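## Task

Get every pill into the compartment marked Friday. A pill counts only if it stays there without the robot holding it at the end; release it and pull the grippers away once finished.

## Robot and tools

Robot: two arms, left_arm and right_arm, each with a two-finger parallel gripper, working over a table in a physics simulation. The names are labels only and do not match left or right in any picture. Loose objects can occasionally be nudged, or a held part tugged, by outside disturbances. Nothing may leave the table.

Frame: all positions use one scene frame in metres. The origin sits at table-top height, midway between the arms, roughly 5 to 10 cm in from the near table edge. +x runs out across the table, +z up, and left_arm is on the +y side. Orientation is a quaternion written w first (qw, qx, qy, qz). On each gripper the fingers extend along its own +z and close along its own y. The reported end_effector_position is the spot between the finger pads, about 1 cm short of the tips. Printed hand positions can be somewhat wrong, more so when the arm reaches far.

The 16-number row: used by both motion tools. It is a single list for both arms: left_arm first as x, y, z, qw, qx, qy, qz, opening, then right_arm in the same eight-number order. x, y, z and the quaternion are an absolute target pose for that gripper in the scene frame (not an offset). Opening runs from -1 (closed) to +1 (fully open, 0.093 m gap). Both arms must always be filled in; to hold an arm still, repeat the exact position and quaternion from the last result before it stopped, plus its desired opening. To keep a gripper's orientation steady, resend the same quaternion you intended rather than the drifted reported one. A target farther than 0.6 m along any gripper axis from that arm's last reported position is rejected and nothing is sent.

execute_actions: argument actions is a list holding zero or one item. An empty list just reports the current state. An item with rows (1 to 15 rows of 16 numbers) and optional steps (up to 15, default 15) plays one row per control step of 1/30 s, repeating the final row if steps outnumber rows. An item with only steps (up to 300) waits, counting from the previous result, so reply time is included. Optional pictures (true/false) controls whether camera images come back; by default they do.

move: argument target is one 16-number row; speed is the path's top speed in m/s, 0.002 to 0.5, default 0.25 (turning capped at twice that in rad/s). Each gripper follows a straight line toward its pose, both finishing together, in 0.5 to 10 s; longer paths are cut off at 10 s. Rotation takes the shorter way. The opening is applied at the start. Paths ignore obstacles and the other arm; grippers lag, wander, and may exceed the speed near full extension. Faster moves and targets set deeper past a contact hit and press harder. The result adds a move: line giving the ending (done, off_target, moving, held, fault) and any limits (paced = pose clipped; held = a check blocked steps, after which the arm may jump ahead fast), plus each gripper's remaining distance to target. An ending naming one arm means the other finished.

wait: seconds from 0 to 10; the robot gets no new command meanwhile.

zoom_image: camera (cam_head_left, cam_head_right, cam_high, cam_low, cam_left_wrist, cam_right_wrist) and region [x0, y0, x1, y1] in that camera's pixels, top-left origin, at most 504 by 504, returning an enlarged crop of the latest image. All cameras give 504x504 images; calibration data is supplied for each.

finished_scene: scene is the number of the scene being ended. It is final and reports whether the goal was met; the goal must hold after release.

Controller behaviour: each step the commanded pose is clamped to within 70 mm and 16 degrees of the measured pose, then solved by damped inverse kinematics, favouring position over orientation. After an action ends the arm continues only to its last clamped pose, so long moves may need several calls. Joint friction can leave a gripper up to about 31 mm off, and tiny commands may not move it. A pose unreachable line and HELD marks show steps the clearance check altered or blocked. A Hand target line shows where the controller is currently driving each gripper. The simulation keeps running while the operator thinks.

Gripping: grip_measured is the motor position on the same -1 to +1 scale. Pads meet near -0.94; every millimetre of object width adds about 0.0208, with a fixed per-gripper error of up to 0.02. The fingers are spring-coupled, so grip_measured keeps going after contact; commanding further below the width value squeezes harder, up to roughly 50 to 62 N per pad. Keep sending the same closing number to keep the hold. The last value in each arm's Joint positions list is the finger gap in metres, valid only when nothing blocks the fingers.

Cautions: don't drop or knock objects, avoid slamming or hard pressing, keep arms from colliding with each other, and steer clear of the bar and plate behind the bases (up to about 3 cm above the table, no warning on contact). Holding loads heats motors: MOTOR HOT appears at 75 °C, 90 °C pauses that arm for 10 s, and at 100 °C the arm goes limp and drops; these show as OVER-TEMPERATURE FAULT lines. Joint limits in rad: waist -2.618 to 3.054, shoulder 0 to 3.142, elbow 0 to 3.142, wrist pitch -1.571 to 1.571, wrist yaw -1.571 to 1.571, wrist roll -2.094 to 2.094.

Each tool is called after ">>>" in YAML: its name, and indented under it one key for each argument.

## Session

>>> execute_actions:
  actions: []

Scene clock: 0.00 s of 5400.00 s.
left_arm: end_effector_position=(+0.1437, -0.1010, +0.2934) grip_measured=+0.989 end_effector_quat_wxyz=(+0.309, +0.894, -0.008, +0.323) | right_arm: end_effector_position=(+0.2715, -0.3464, +0.2229) grip_measured=+0.990 end_effector_quat_wxyz=(+0.399, -0.251, +0.876, -0.106)
Joint positions: left_arm=[-1.442  1.581  1.64  -0.838 -0.519  1.95   0.093] | right_arm=[-0.104  0.867  0.917 -0.794 -0.124 -0.657  0.093]
Joint velocities: left_arm=[-0.017 -0.027  0.007  0.037  0.051 -0.022  0.001] | right_arm=[ 0.017  0.007 -0.012 -0.066 -0.007 -0.037 -0.   ]
Hand target (left_arm): +0.144, -0.101, +0.293; +0.309, +0.894, -0.008, +0.323
Hand target (right_arm): +0.271, -0.346, +0.223; +0.399, -0.251, +0.876, -0.106
camera_calibration (this result's frames):
cam_left_wrist: T_world_to_cam=[[0.190431, 0.809019, -0.55608, 0.216623], [0.463225, 0.425369, 0.777485, -0.215888], [0.865539, -0.405648, -0.293754, 0.00689331], [0, 0, 0, 1]] pos_world=[0.0527866, -0.0806238, 0.290335]
cam_right_wrist: T_world_to_cam=[[0.346497, -0.863039, 0.367564, -0.475885], [-0.835195, -0.462228, -0.297984, 0.170873], [0.427071, -0.203737, -0.880966, 0.0899663], [0, 0, 0, 1]] pos_world=[0.269183, -0.313395, 0.305093]

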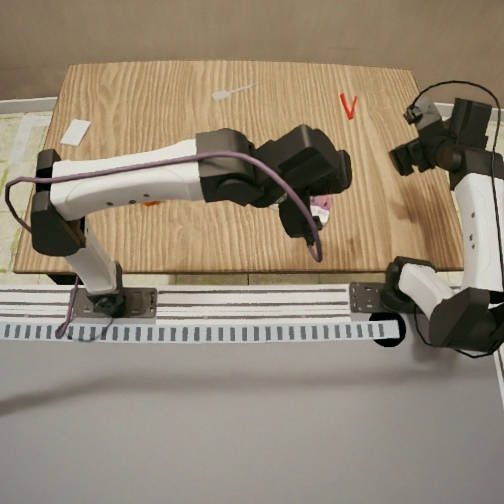

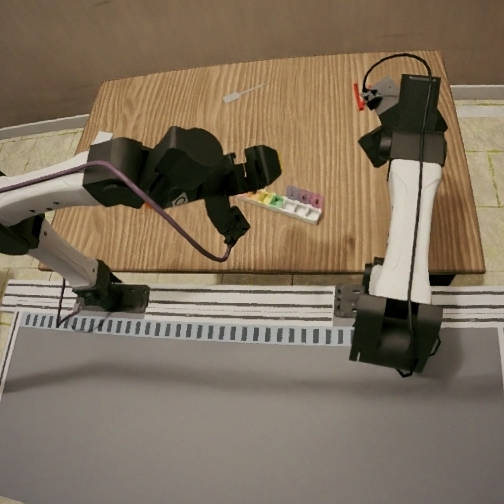

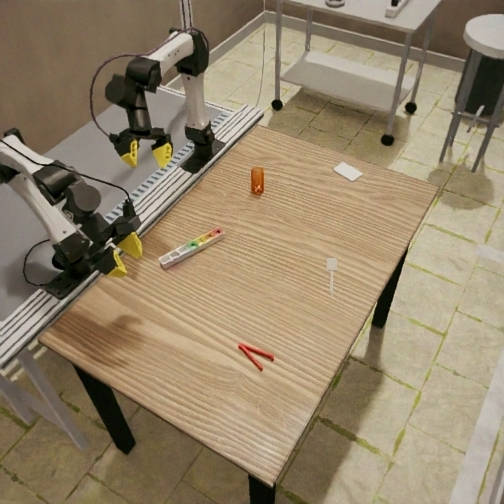

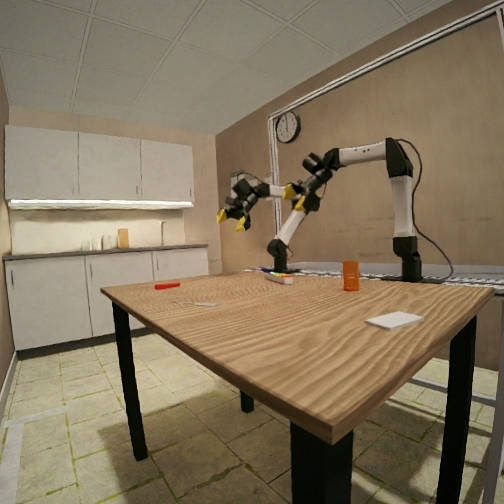

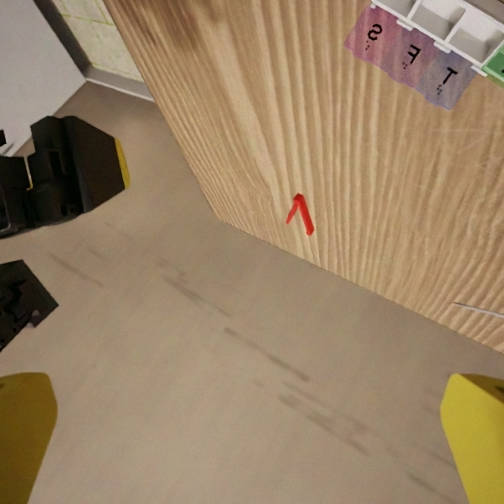

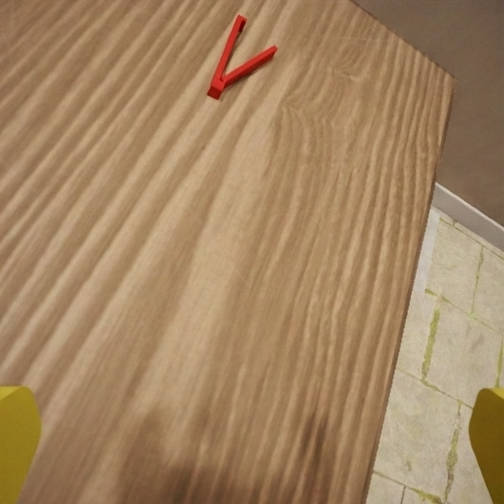

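>>> move:
  target: [0.35,0.42,0.3,0.4,0.3,0.85,-0.14,1, 0.15,-0.1,0.15,0.567,-0.402,0.618,0.368,1]

>>> move:
  target: [0.35,0.42,0.3,0.4,0.3,0.85,-0.14,1, 0.21,0.14,0.045,0.567,-0.402,0.618,0.368,1]
  speed: 0.15

Scene clock: 6.40 s of 5400.00 s.
left_arm: end_effector_position=(+0.3463, +0.4179, +0.3038) grip_measured=+0.989 end_effector_quat_wxyz=(+0.416, +0.313, +0.845, -0.121) | right_arm: end_effector_position=(+0.1494, -0.1044, +0.1613) grip_measured=+0.990 end_effector_quat_wxyz=(+0.571, -0.407, +0.610, +0.368)
Joint positions: left_arm=[ 0.672  1.712  1.968 -1.511  0.842  1.251  0.093] | right_arm=[ 0.76   0.44   0.036  0.308 -0.448 -0.043  0.093]
Joint velocities: left_arm=[-0.002 -0.002 -0.017  0.066  0.051  0.037 -0.   ] | right_arm=[ 0.007 -0.002  0.007  0.066 -0.037 -0.037 -0.   ]
Hand target (left_arm): +0.346, +0.420, +0.302; +0.412, +0.301, +0.850, -0.133
Hand target (right_arm): +0.149, -0.104, +0.149; +0.560, -0.406, +0.621, +0.368
Off the commanded pose (left_arm): 0.006 m, 3 deg.
Off the commanded pose (right_arm): 0.012 m, 1 deg.
move: off_target (left_arm, right_arm)
camera_calibration (this result's frames):
cam_left_wrist: T_world_to_cam=[[-0.624241, -0.780582, -0.0318543, 0.551197], [-0.697648, 0.575341, -0.426931, 0.166705], [0.351582, -0.244285, -0.903723, 0.340935], [0, 0, 0, 1]] pos_world=[0.340515, 0.417628, 0.396841]
cam_right_wrist: T_world_to_cam=[[0.919203, -0.393714, -0.00744172, -0.178164], [-0.204735, -0.461679, -0.863097, 0.15942], [0.336378, 0.794884, -0.504984, 0.194283], [0, 0, 0, 1]] pos_world=[0.131055, -0.150977, 0.234379]

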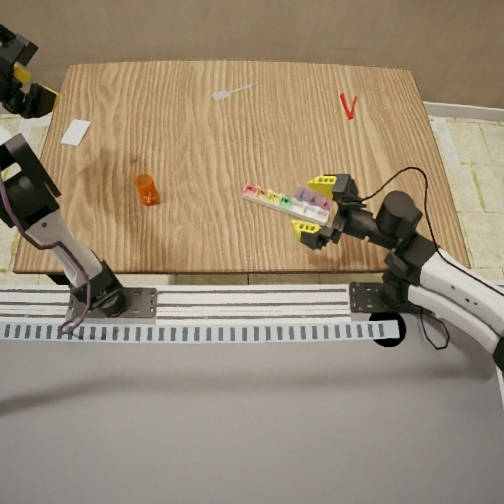

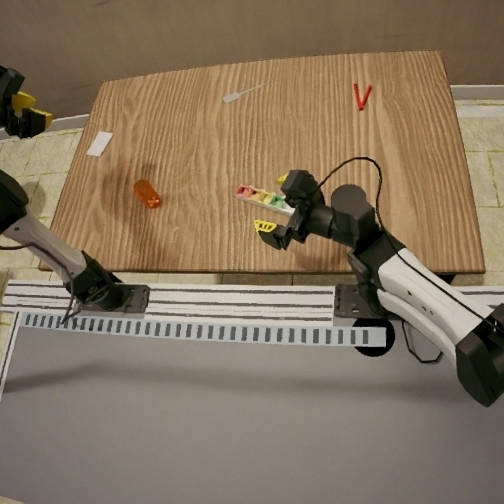

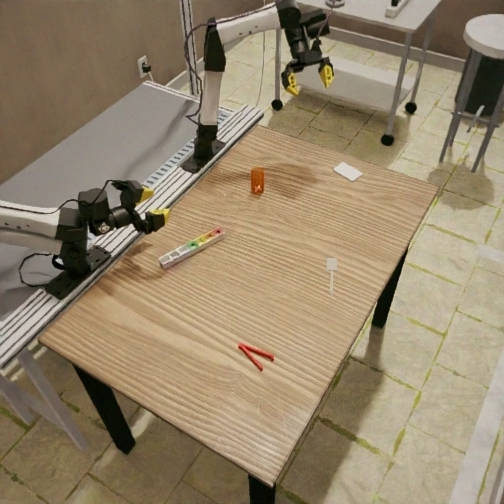

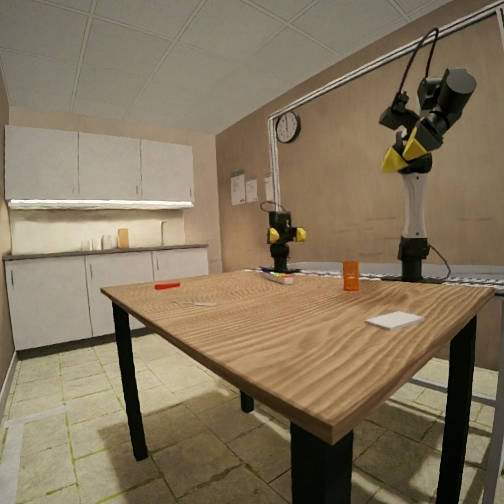

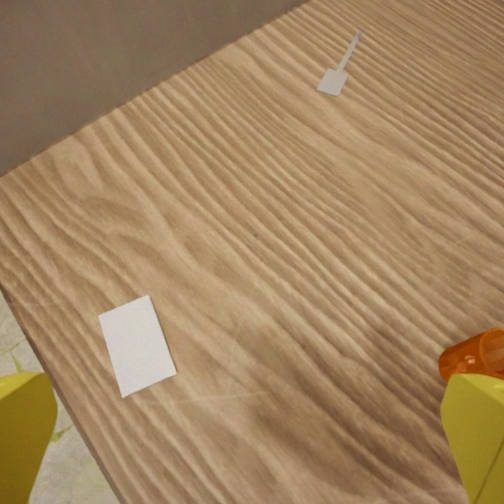

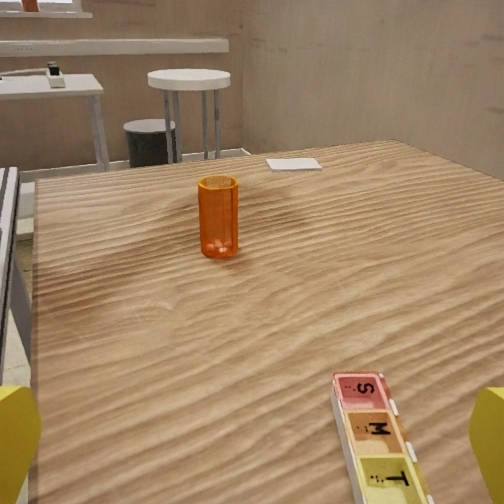

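Scene clock: 8.63 s of 5400.00 s.
left_arm: end_effector_position=(+0.3496, +0.4205, +0.3035) grip_measured=+0.989 end_effector_quat_wxyz=(+0.412, +0.308, +0.848, -0.129) | right_arm: end_effector_position=(+0.2050, +0.1343, +0.0484) grip_measured=+0.990 end_effector_quat_wxyz=(+0.565, -0.408, +0.618, +0.365)
Joint positions: left_arm=[ 0.672  1.746  2.012 -1.539  0.842  1.248  0.093] | right_arm=[1.213 2.266 0.74  1.42  0.007 0.005 0.093]
Joint velocities: left_arm=[-0.022 -0.002 -0.002 -0.051  0.022  0.037 -0.001] | right_arm=[-0.017  0.007 -0.017  0.037  0.051 -0.037 -0.001]
Hand target (left_arm): +0.350, +0.420, +0.300; +0.402, +0.301, +0.853, -0.140
Hand target (right_arm): +0.207, +0.140, +0.049; +0.567, -0.403, +0.617, +0.367
Off the commanded pose (left_arm): 0.004 m, 2 deg.
Off the commanded pose (right_arm): 0.008 m, 1 deg.
move: done
camera_calibration (this result's frames):
cam_left_wrist: T_world_to_cam=[[-0.623488, -0.781742, -0.0119124, 0.549549], [-0.705051, 0.568776, -0.423552, 0.171698], [0.337884, -0.255681, -0.905793, 0.350363], [0, 0, 0, 1]] pos_world=[0.345311, 0.421529, 0.396626]
cam_right_wrist: T_world_to_cam=[[0.9173, -0.397992, -0.012762, -0.134928], [-0.217725, -0.474468, -0.852922, 0.187415], [0.333401, 0.785164, -0.521882, -0.0684285], [0, 0, 0, 1]] pos_world=[0.187388, 0.0889496, 0.122416]

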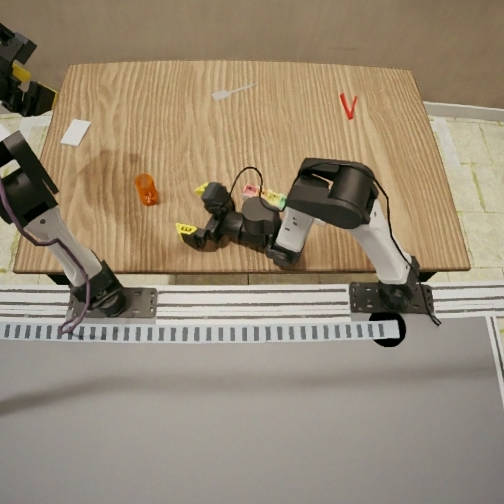

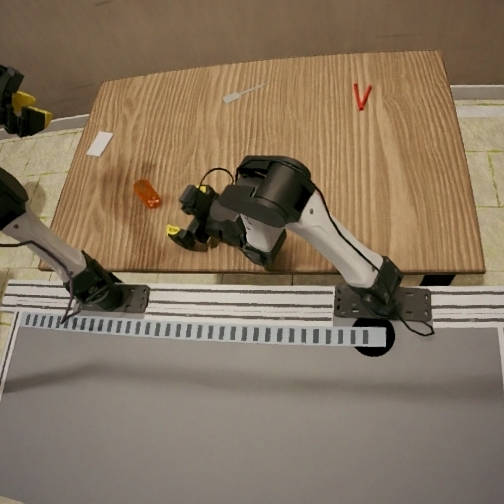

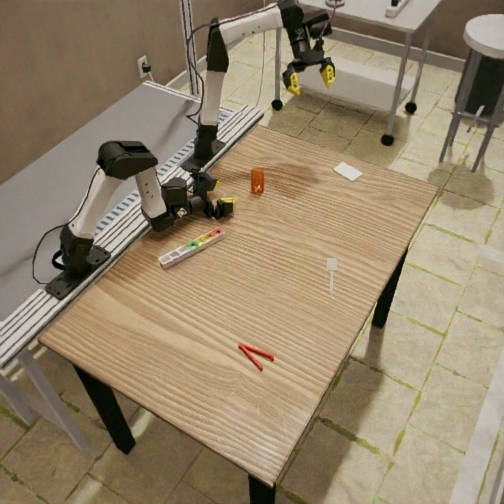

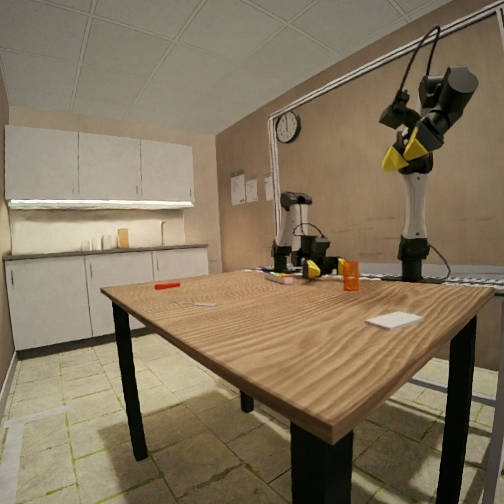

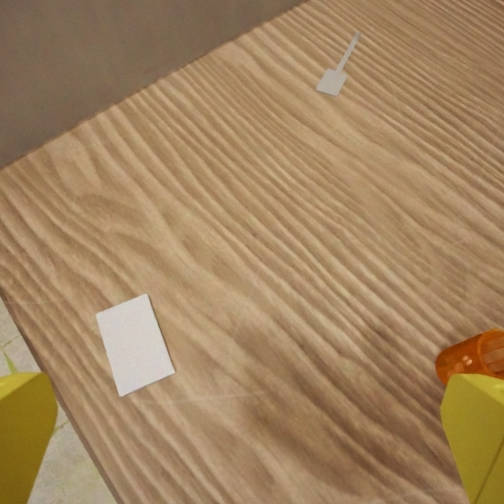

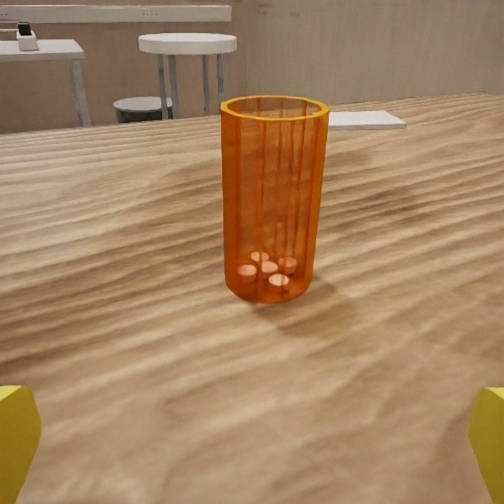

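>>> move:
  target: [0.35,0.42,0.3,0.4,0.3,0.85,-0.14,1, 0.267,0.254,0.038,0.567,-0.402,0.618,0.368,1]
  speed: 0.07

Scene clock: 12.73 s of 5400.00 s.
left_arm: end_effector_position=(+0.3495, +0.4205, +0.3035) grip_measured=+0.989 end_effector_quat_wxyz=(+0.411, +0.308, +0.848, -0.129) | right_arm: end_effector_position=(+0.2585, +0.2522, +0.0377) grip_measured=+0.990 end_effector_quat_wxyz=(+0.564, -0.407, +0.619, +0.365)
Joint positions: left_arm=[ 0.672  1.746  2.012 -1.54   0.842  1.248  0.093] | right_arm=[1.208 2.538 1.374 1.058 0.003 0.007 0.093]
Joint velocities: left_arm=[-0.002  0.002 -0.007  0.007  0.051 -0.037  0.001] | right_arm=[ 0.002  0.007 -0.017 -0.051  0.081  0.022 -0.001]
Hand target (left_arm): +0.350, +0.420, +0.300; +0.402, +0.301, +0.853, -0.140
Hand target (right_arm): +0.265, +0.255, +0.039; +0.567, -0.402, +0.618, +0.368
Off the commanded pose (left_arm): 0.004 m, 2 deg.
Off the commanded pose (right_arm): 0.009 m, 1 deg.
move: done
camera_calibration (this result's frames):
cam_left_wrist: T_world_to_cam=[[-0.623503, -0.781741, -0.0111681, 0.549194], [-0.705297, 0.568582, -0.423405, 0.171778], [0.337343, -0.256117, -0.905872, 0.350737], [0, 0, 0, 1]] pos_world=[0.34526, 0.421487, 0.396588]
cam_right_wrist: T_world_to_cam=[[0.916885, -0.398864, -0.0151135, -0.136779], [-0.220016, -0.473442, -0.852904, 0.246224], [0.333038, 0.785341, -0.521849, -0.184343], [0, 0, 0, 1]] pos_world=[0.240977, 0.206788, 0.111739]

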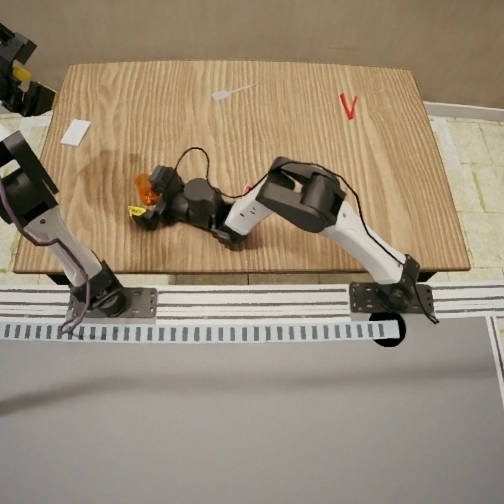

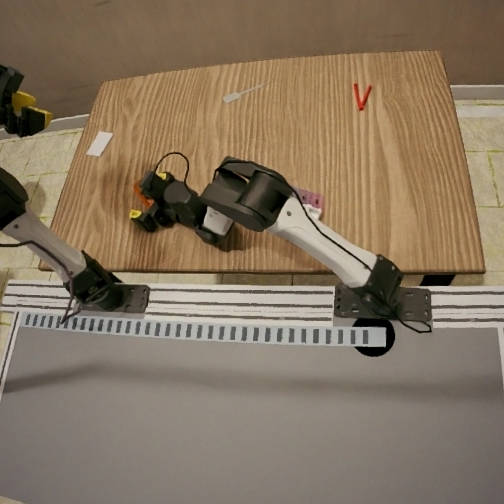

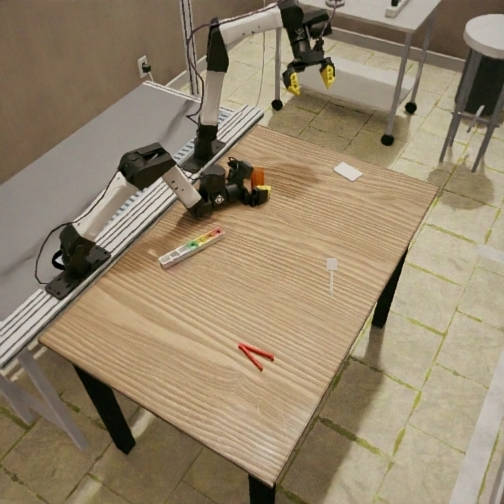

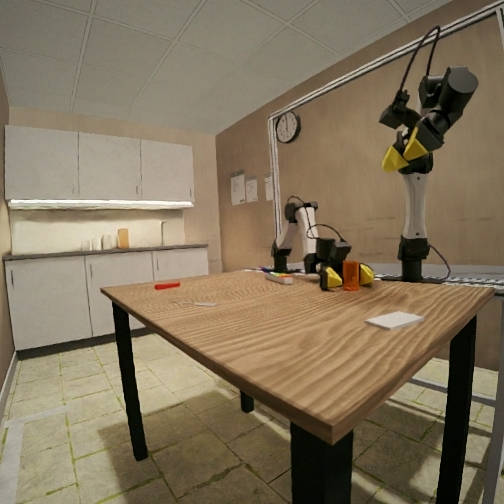

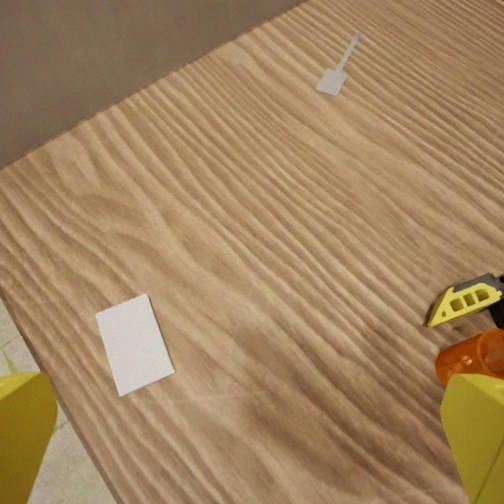

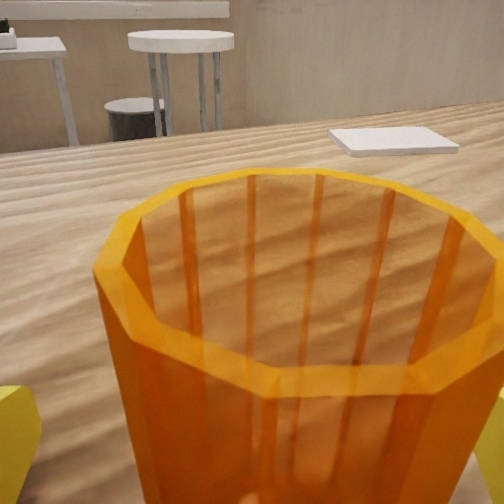

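>>> move:
  target: [0.35,0.42,0.3,0.4,0.3,0.85,-0.14,1, 0.273,0.257,0.038,0.567,-0.402,0.618,0.368,-0.32]
  speed: 0.05

>>> move:
  target: [0.35,0.42,0.3,0.4,0.3,0.85,-0.14,1, 0.25,0.22,0.10,0.567,-0.402,0.618,0.368,-0.32]
  speed: 0.1

>>> move:
  target: [0.35,0.42,0.3,0.4,0.3,0.85,-0.14,1, 0.16,-0.115,0.095,0.169,0.133,0.948,0.231,-0.32]
  speed: 0.13

Scene clock: 14.00 s of 5400.00 s.
left_arm: end_effector_position=(+0.3495, +0.4205, +0.3035) grip_measured=+0.989 end_effector_quat_wxyz=(+0.411, +0.308, +0.848, -0.129) | right_arm: end_effector_position=(+0.2671, +0.2541, +0.0382) grip_measured=-0.278 end_effector_quat_wxyz=(+0.566, -0.405, +0.618, +0.366)
Joint positions: left_arm=[ 0.672  1.746  2.012 -1.54   0.842  1.248  0.093] | right_arm=[ 1.194  2.552  1.403  1.046 -0.009  0.007  0.032]
Joint velocities: left_arm=[ 0.002 -0.007 -0.002  0.007 -0.051  0.022 -0.002] | right_arm=[-0.007 -0.002 -0.002 -0.081 -0.037 -0.037 -0.   ]
Hand target (left_arm): +0.350, +0.420, +0.300; +0.402, +0.301, +0.853, -0.140
Hand target (right_arm): +0.273, +0.257, +0.038; +0.567, -0.402, +0.618, +0.368
Off the commanded pose (left_arm): 0.004 m, 2 deg.
Off the commanded pose (right_arm): 0.007 m, 0 deg.
move: done
camera_calibration (this result's frames):
cam_left_wrist: T_world_to_cam=[[-0.623503, -0.781741, -0.0111681, 0.549194], [-0.705297, 0.568582, -0.423405, 0.171778], [0.337343, -0.256117, -0.905872, 0.350737], [0, 0, 0, 1]] pos_world=[0.34526, 0.421487, 0.396588]
cam_right_wrist: T_world_to_cam=[[0.915961, -0.400917, -0.0167586, -0.143096], [-0.220949, -0.469051, -0.855086, 0.248699], [0.334958, 0.786929, -0.518215, -0.189584], [0, 0, 0, 1]] pos_world=[0.249522, 0.208472, 0.112016]

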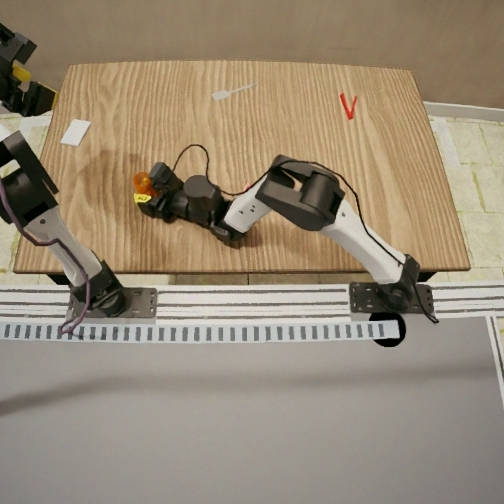

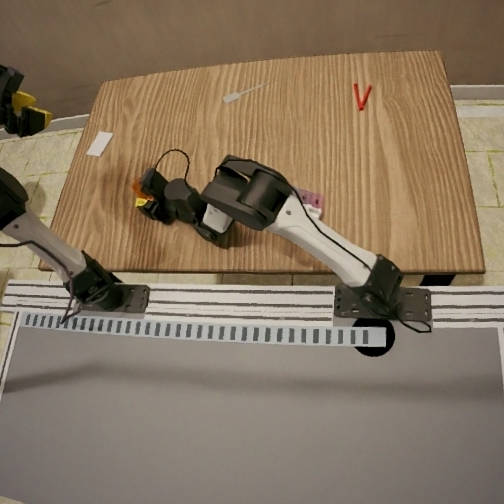

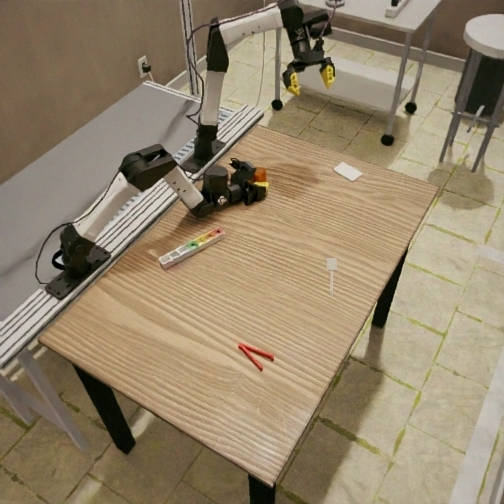

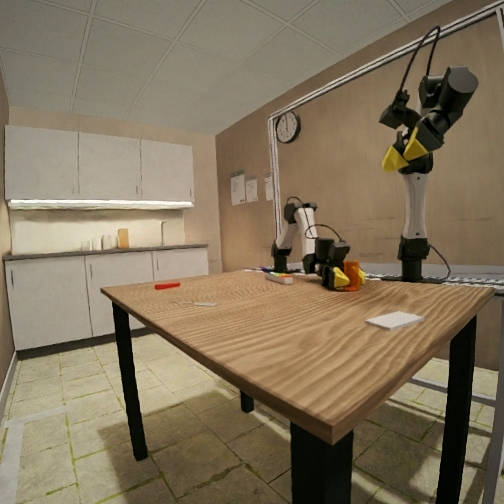

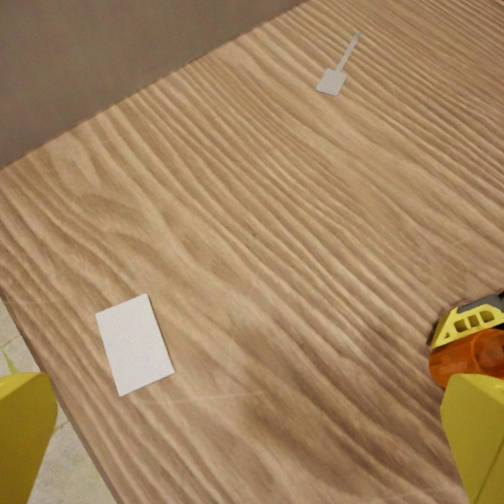

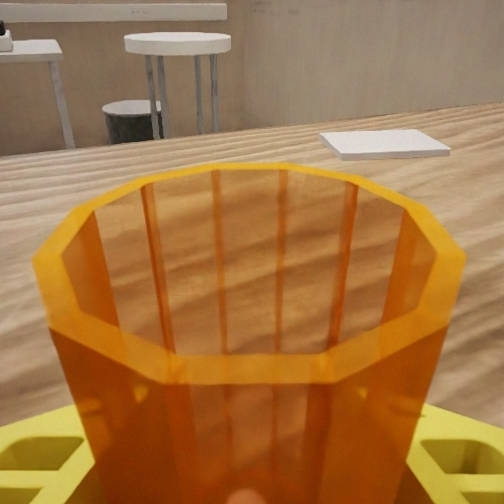

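Scene clock: 15.10 s of 5400.00 s.
left_arm: end_effector_position=(+0.3495, +0.4205, +0.3035) grip_measured=+0.989 end_effector_quat_wxyz=(+0.411, +0.308, +0.848, -0.129) | right_arm: end_effector_position=(+0.2526, +0.2242, +0.1011) grip_measured=-0.278 end_effector_quat_wxyz=(+0.572, -0.401, +0.612, +0.370)
Joint positions: left_arm=[ 0.672  1.746  2.012 -1.54   0.842  1.248  0.093] | right_arm=[ 1.194  2.3    1.205  1.013 -0.009  0.007  0.032]
Joint velocities: left_arm=[ 0.007  0.007 -0.017  0.007  0.037 -0.007 -0.   ] | right_arm=[-0.022 -0.012 -0.002 -0.051 -0.007 -0.066 -0.   ]
Hand target (left_arm): +0.350, +0.420, +0.300; +0.402, +0.301, +0.853, -0.140
Hand target (right_arm): +0.250, +0.219, +0.099; +0.567, -0.402, +0.618, +0.368
Off the commanded pose (left_arm): 0.004 m, 2 deg.
Off the commanded pose (right_arm): 0.005 m, 1 deg.
move: done
camera_calibration (this result's frames):
cam_left_wrist: T_world_to_cam=[[-0.623503, -0.781741, -0.0111681, 0.549194], [-0.705297, 0.568582, -0.423405, 0.171778], [0.337343, -0.256117, -0.905872, 0.350737], [0, 0, 0, 1]] pos_world=[0.34526, 0.421487, 0.396588]
cam_right_wrist: T_world_to_cam=[[0.916208, -0.400364, -0.0164979, -0.14095], [-0.21378, -0.45357, -0.865201, 0.281051], [0.338912, 0.79623, -0.501155, -0.133364], [0, 0, 0, 1]] pos_world=[0.234421, 0.177234, 0.174004]

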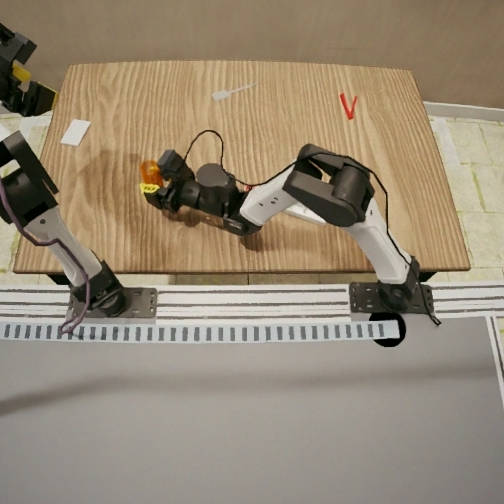

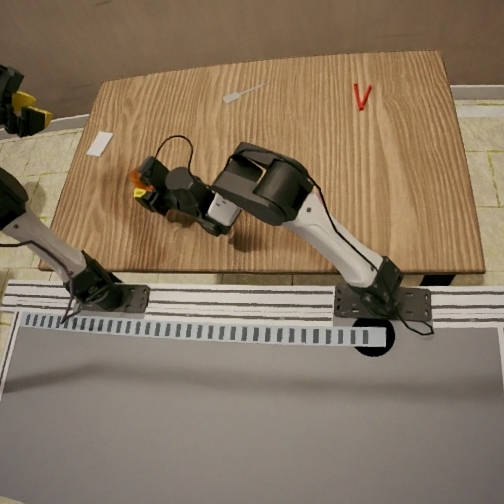

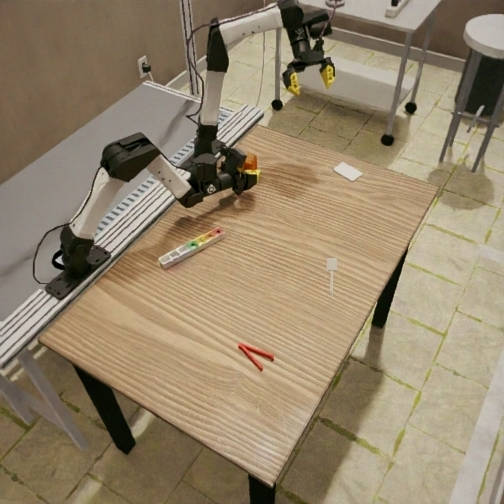

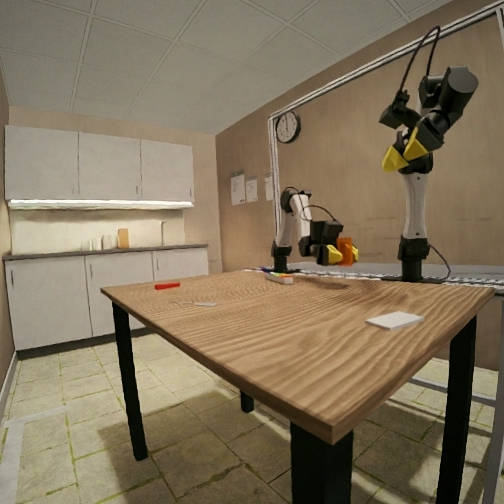

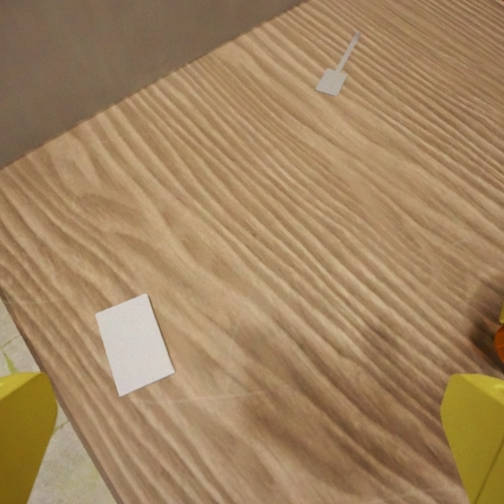

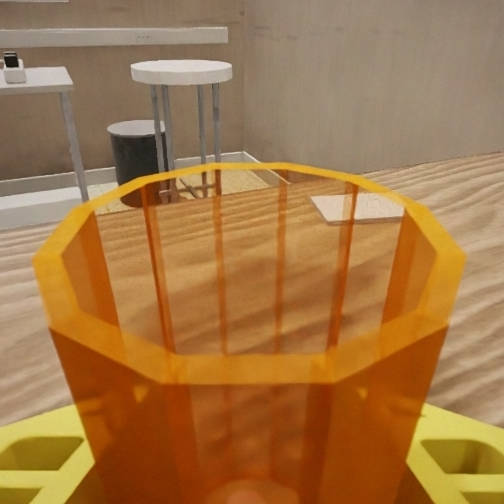

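Scene clock: 21.63 s of 5400.00 s.
left_arm: end_effector_position=(+0.3495, +0.4205, +0.3035) grip_measured=+0.989 end_effector_quat_wxyz=(+0.411, +0.308, +0.848, -0.129) | right_arm: end_effector_position=(+0.1642, -0.1158, +0.0915) grip_measured=-0.279 end_effector_quat_wxyz=(+0.174, +0.132, +0.949, +0.227)
Joint positions: left_arm=[ 0.672  1.746  2.012 -1.54   0.842  1.248  0.093] | right_arm=[ 1.038  1.041  0.629 -0.603  0.104  1.238  0.032]
Joint velocities: left_arm=[-0.017 -0.007  0.007  0.007 -0.022 -0.051  0.001] | right_arm=[-0.002  0.017 -0.012 -0.022 -0.11   0.051  0.   ]
Hand target (left_arm): +0.350, +0.420, +0.300; +0.402, +0.301, +0.853, -0.140
Hand target (right_arm): +0.163, -0.119, +0.092; +0.172, +0.138, +0.948, +0.231
Off the commanded pose (left_arm): 0.004 m, 2 deg.
Off the commanded pose (right_arm): 0.006 m, 1 deg.
move: done
camera_calibration (this result's frames):
cam_left_wrist: T_world_to_cam=[[-0.623503, -0.781741, -0.0111681, 0.549194], [-0.705297, 0.568582, -0.423405, 0.171778], [0.337343, -0.256117, -0.905872, 0.350737], [0, 0, 0, 1]] pos_world=[0.34526, 0.421487, 0.396588]
cam_right_wrist: T_world_to_cam=[[-0.188933, -0.852585, -0.48724, -0.0240936], [-0.981036, 0.142017, 0.131905, 0.203293], [-0.0432638, 0.502922, -0.863249, 0.224431], [0, 0, 0, 1]] pos_world=[0.204596, -0.162284, 0.155185]

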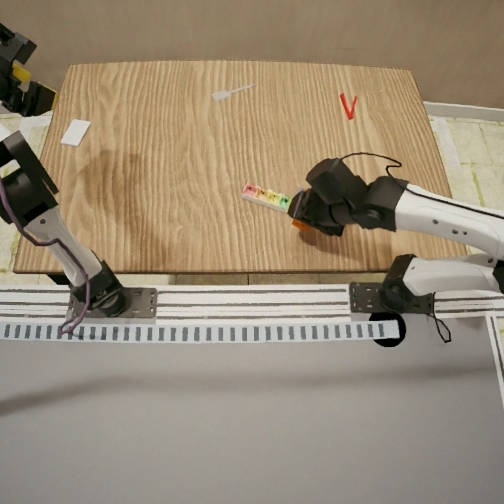

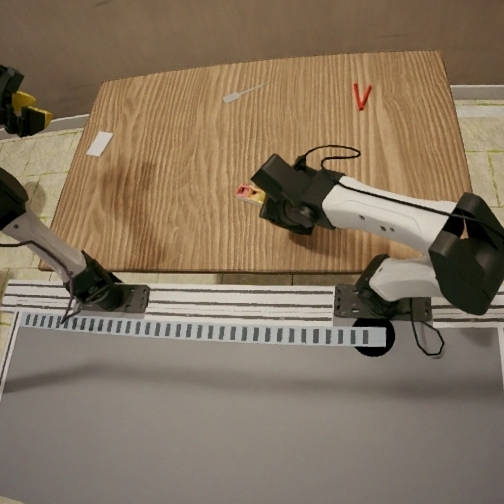

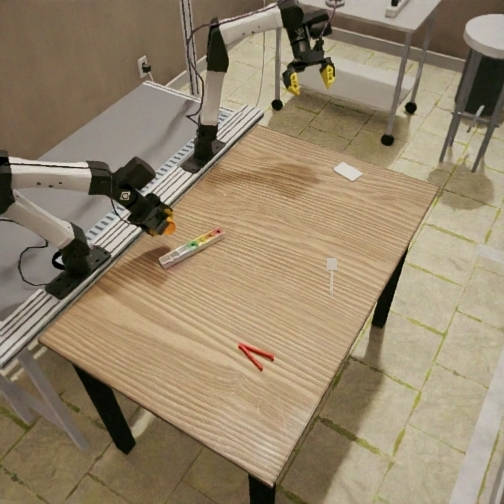

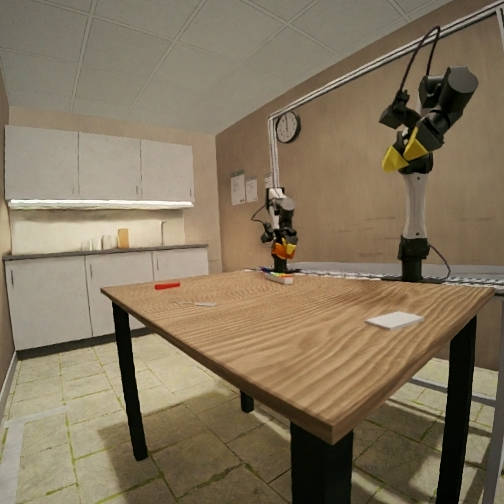

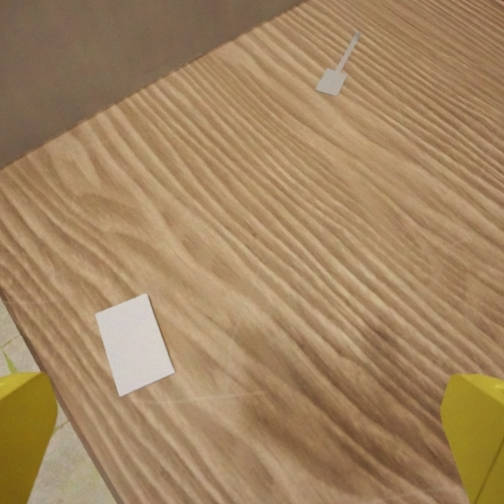

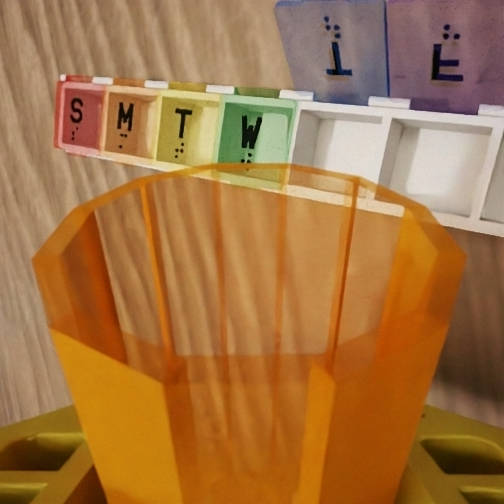

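>>> move:
  target: [0.35,0.42,0.3,0.4,0.3,0.85,-0.14,1, 0.161,-0.126,0.064,0.06,0.164,0.952,0.252,-0.32]
  speed: 0.04

>>> zoom_image:
  camera: "cam_low"
  region: [240,220,320,295]

Scene clock: 25.97 s of 5400.00 s.
left_arm: end_effector_position=(+0.3495, +0.4205, +0.3035) grip_measured=+0.989 end_effector_quat_wxyz=(+0.411, +0.308, +0.848, -0.129) | right_arm: end_effector_position=(+0.1620, -0.1228, +0.0755) grip_measured=-0.279 end_effector_quat_wxyz=(+0.068, +0.163, +0.949, +0.261)
Joint positions: left_arm=[ 0.672  1.746  2.012 -1.54   0.842  1.248  0.093] | right_arm=[ 0.838  1.069  0.596 -0.593 -0.19   1.182  0.032]
Joint velocities: left_arm=[ 0.002 -0.007  0.007 -0.007 -0.022 -0.022 -0.   ] | right_arm=[ 0.007 -0.022 -0.017 -0.11  -0.037 -0.051 -0.001]
Hand target (left_arm): +0.350, +0.420, +0.300; +0.402, +0.301, +0.853, -0.140
Hand target (right_arm): +0.160, -0.126, +0.065; +0.059, +0.165, +0.952, +0.252
Off the commanded pose (left_arm): 0.004 m, 2 deg.
Off the commanded pose (right_arm): 0.012 m, 1 deg.
move: off_target (right_arm)
camera_calibration (this result's frames):
cam_left_wrist: T_world_to_cam=[[-0.623503, -0.781741, -0.0111681, 0.549194], [-0.705297, 0.568582, -0.423405, 0.171778], [0.337343, -0.256117, -0.905872, 0.350737], [0, 0, 0, 1]] pos_world=[0.34526, 0.421487, 0.396588]
cam_right_wrist: T_world_to_cam=[[-0.292652, -0.800129, -0.523592, -0.0122264], [-0.932278, 0.116988, 0.342304, 0.177418], [-0.212634, 0.588309, -0.780179, 0.245721], [0, 0, 0, 1]] pos_world=[0.214073, -0.175098, 0.124574]

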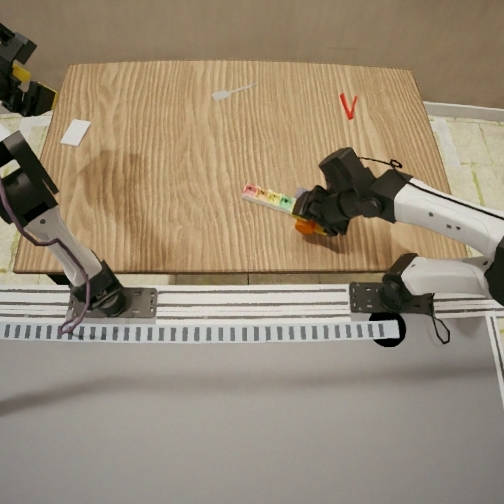

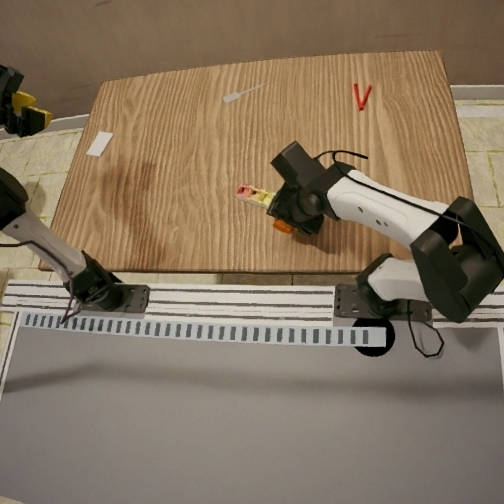

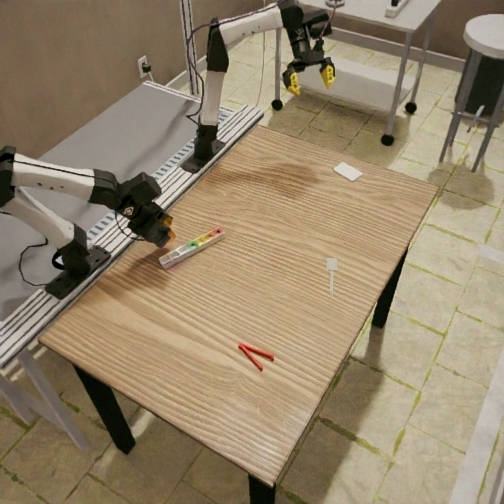

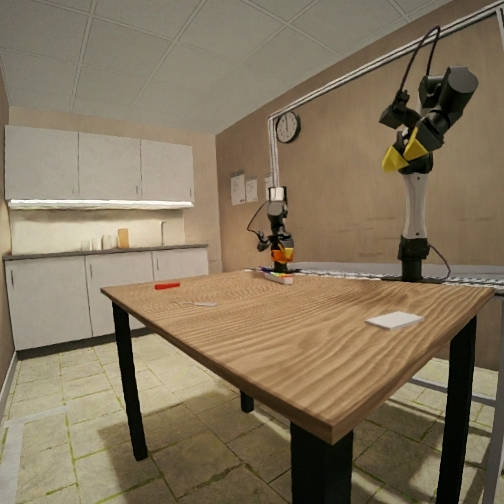

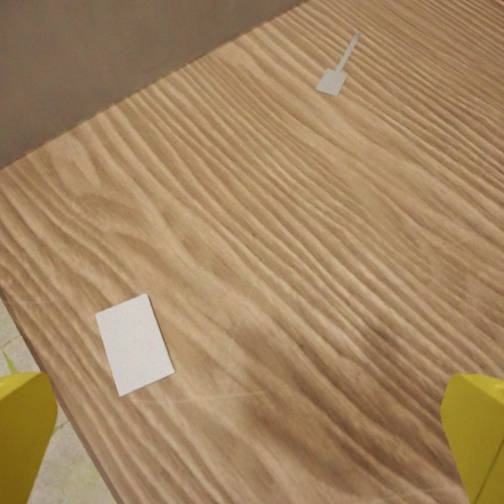

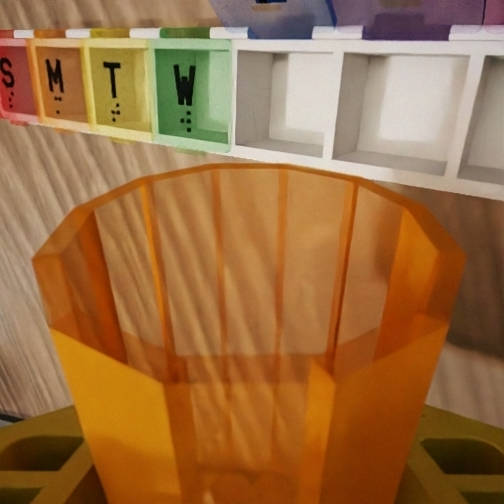

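Region (240, 220, 320, 295) of cam_low's 504x504 image, scaled by 6.300, with more detail than that image has; it fills the top 472 rows of this view, and the rest is white.

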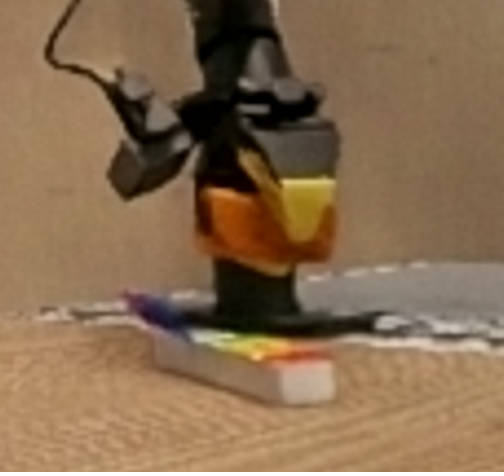

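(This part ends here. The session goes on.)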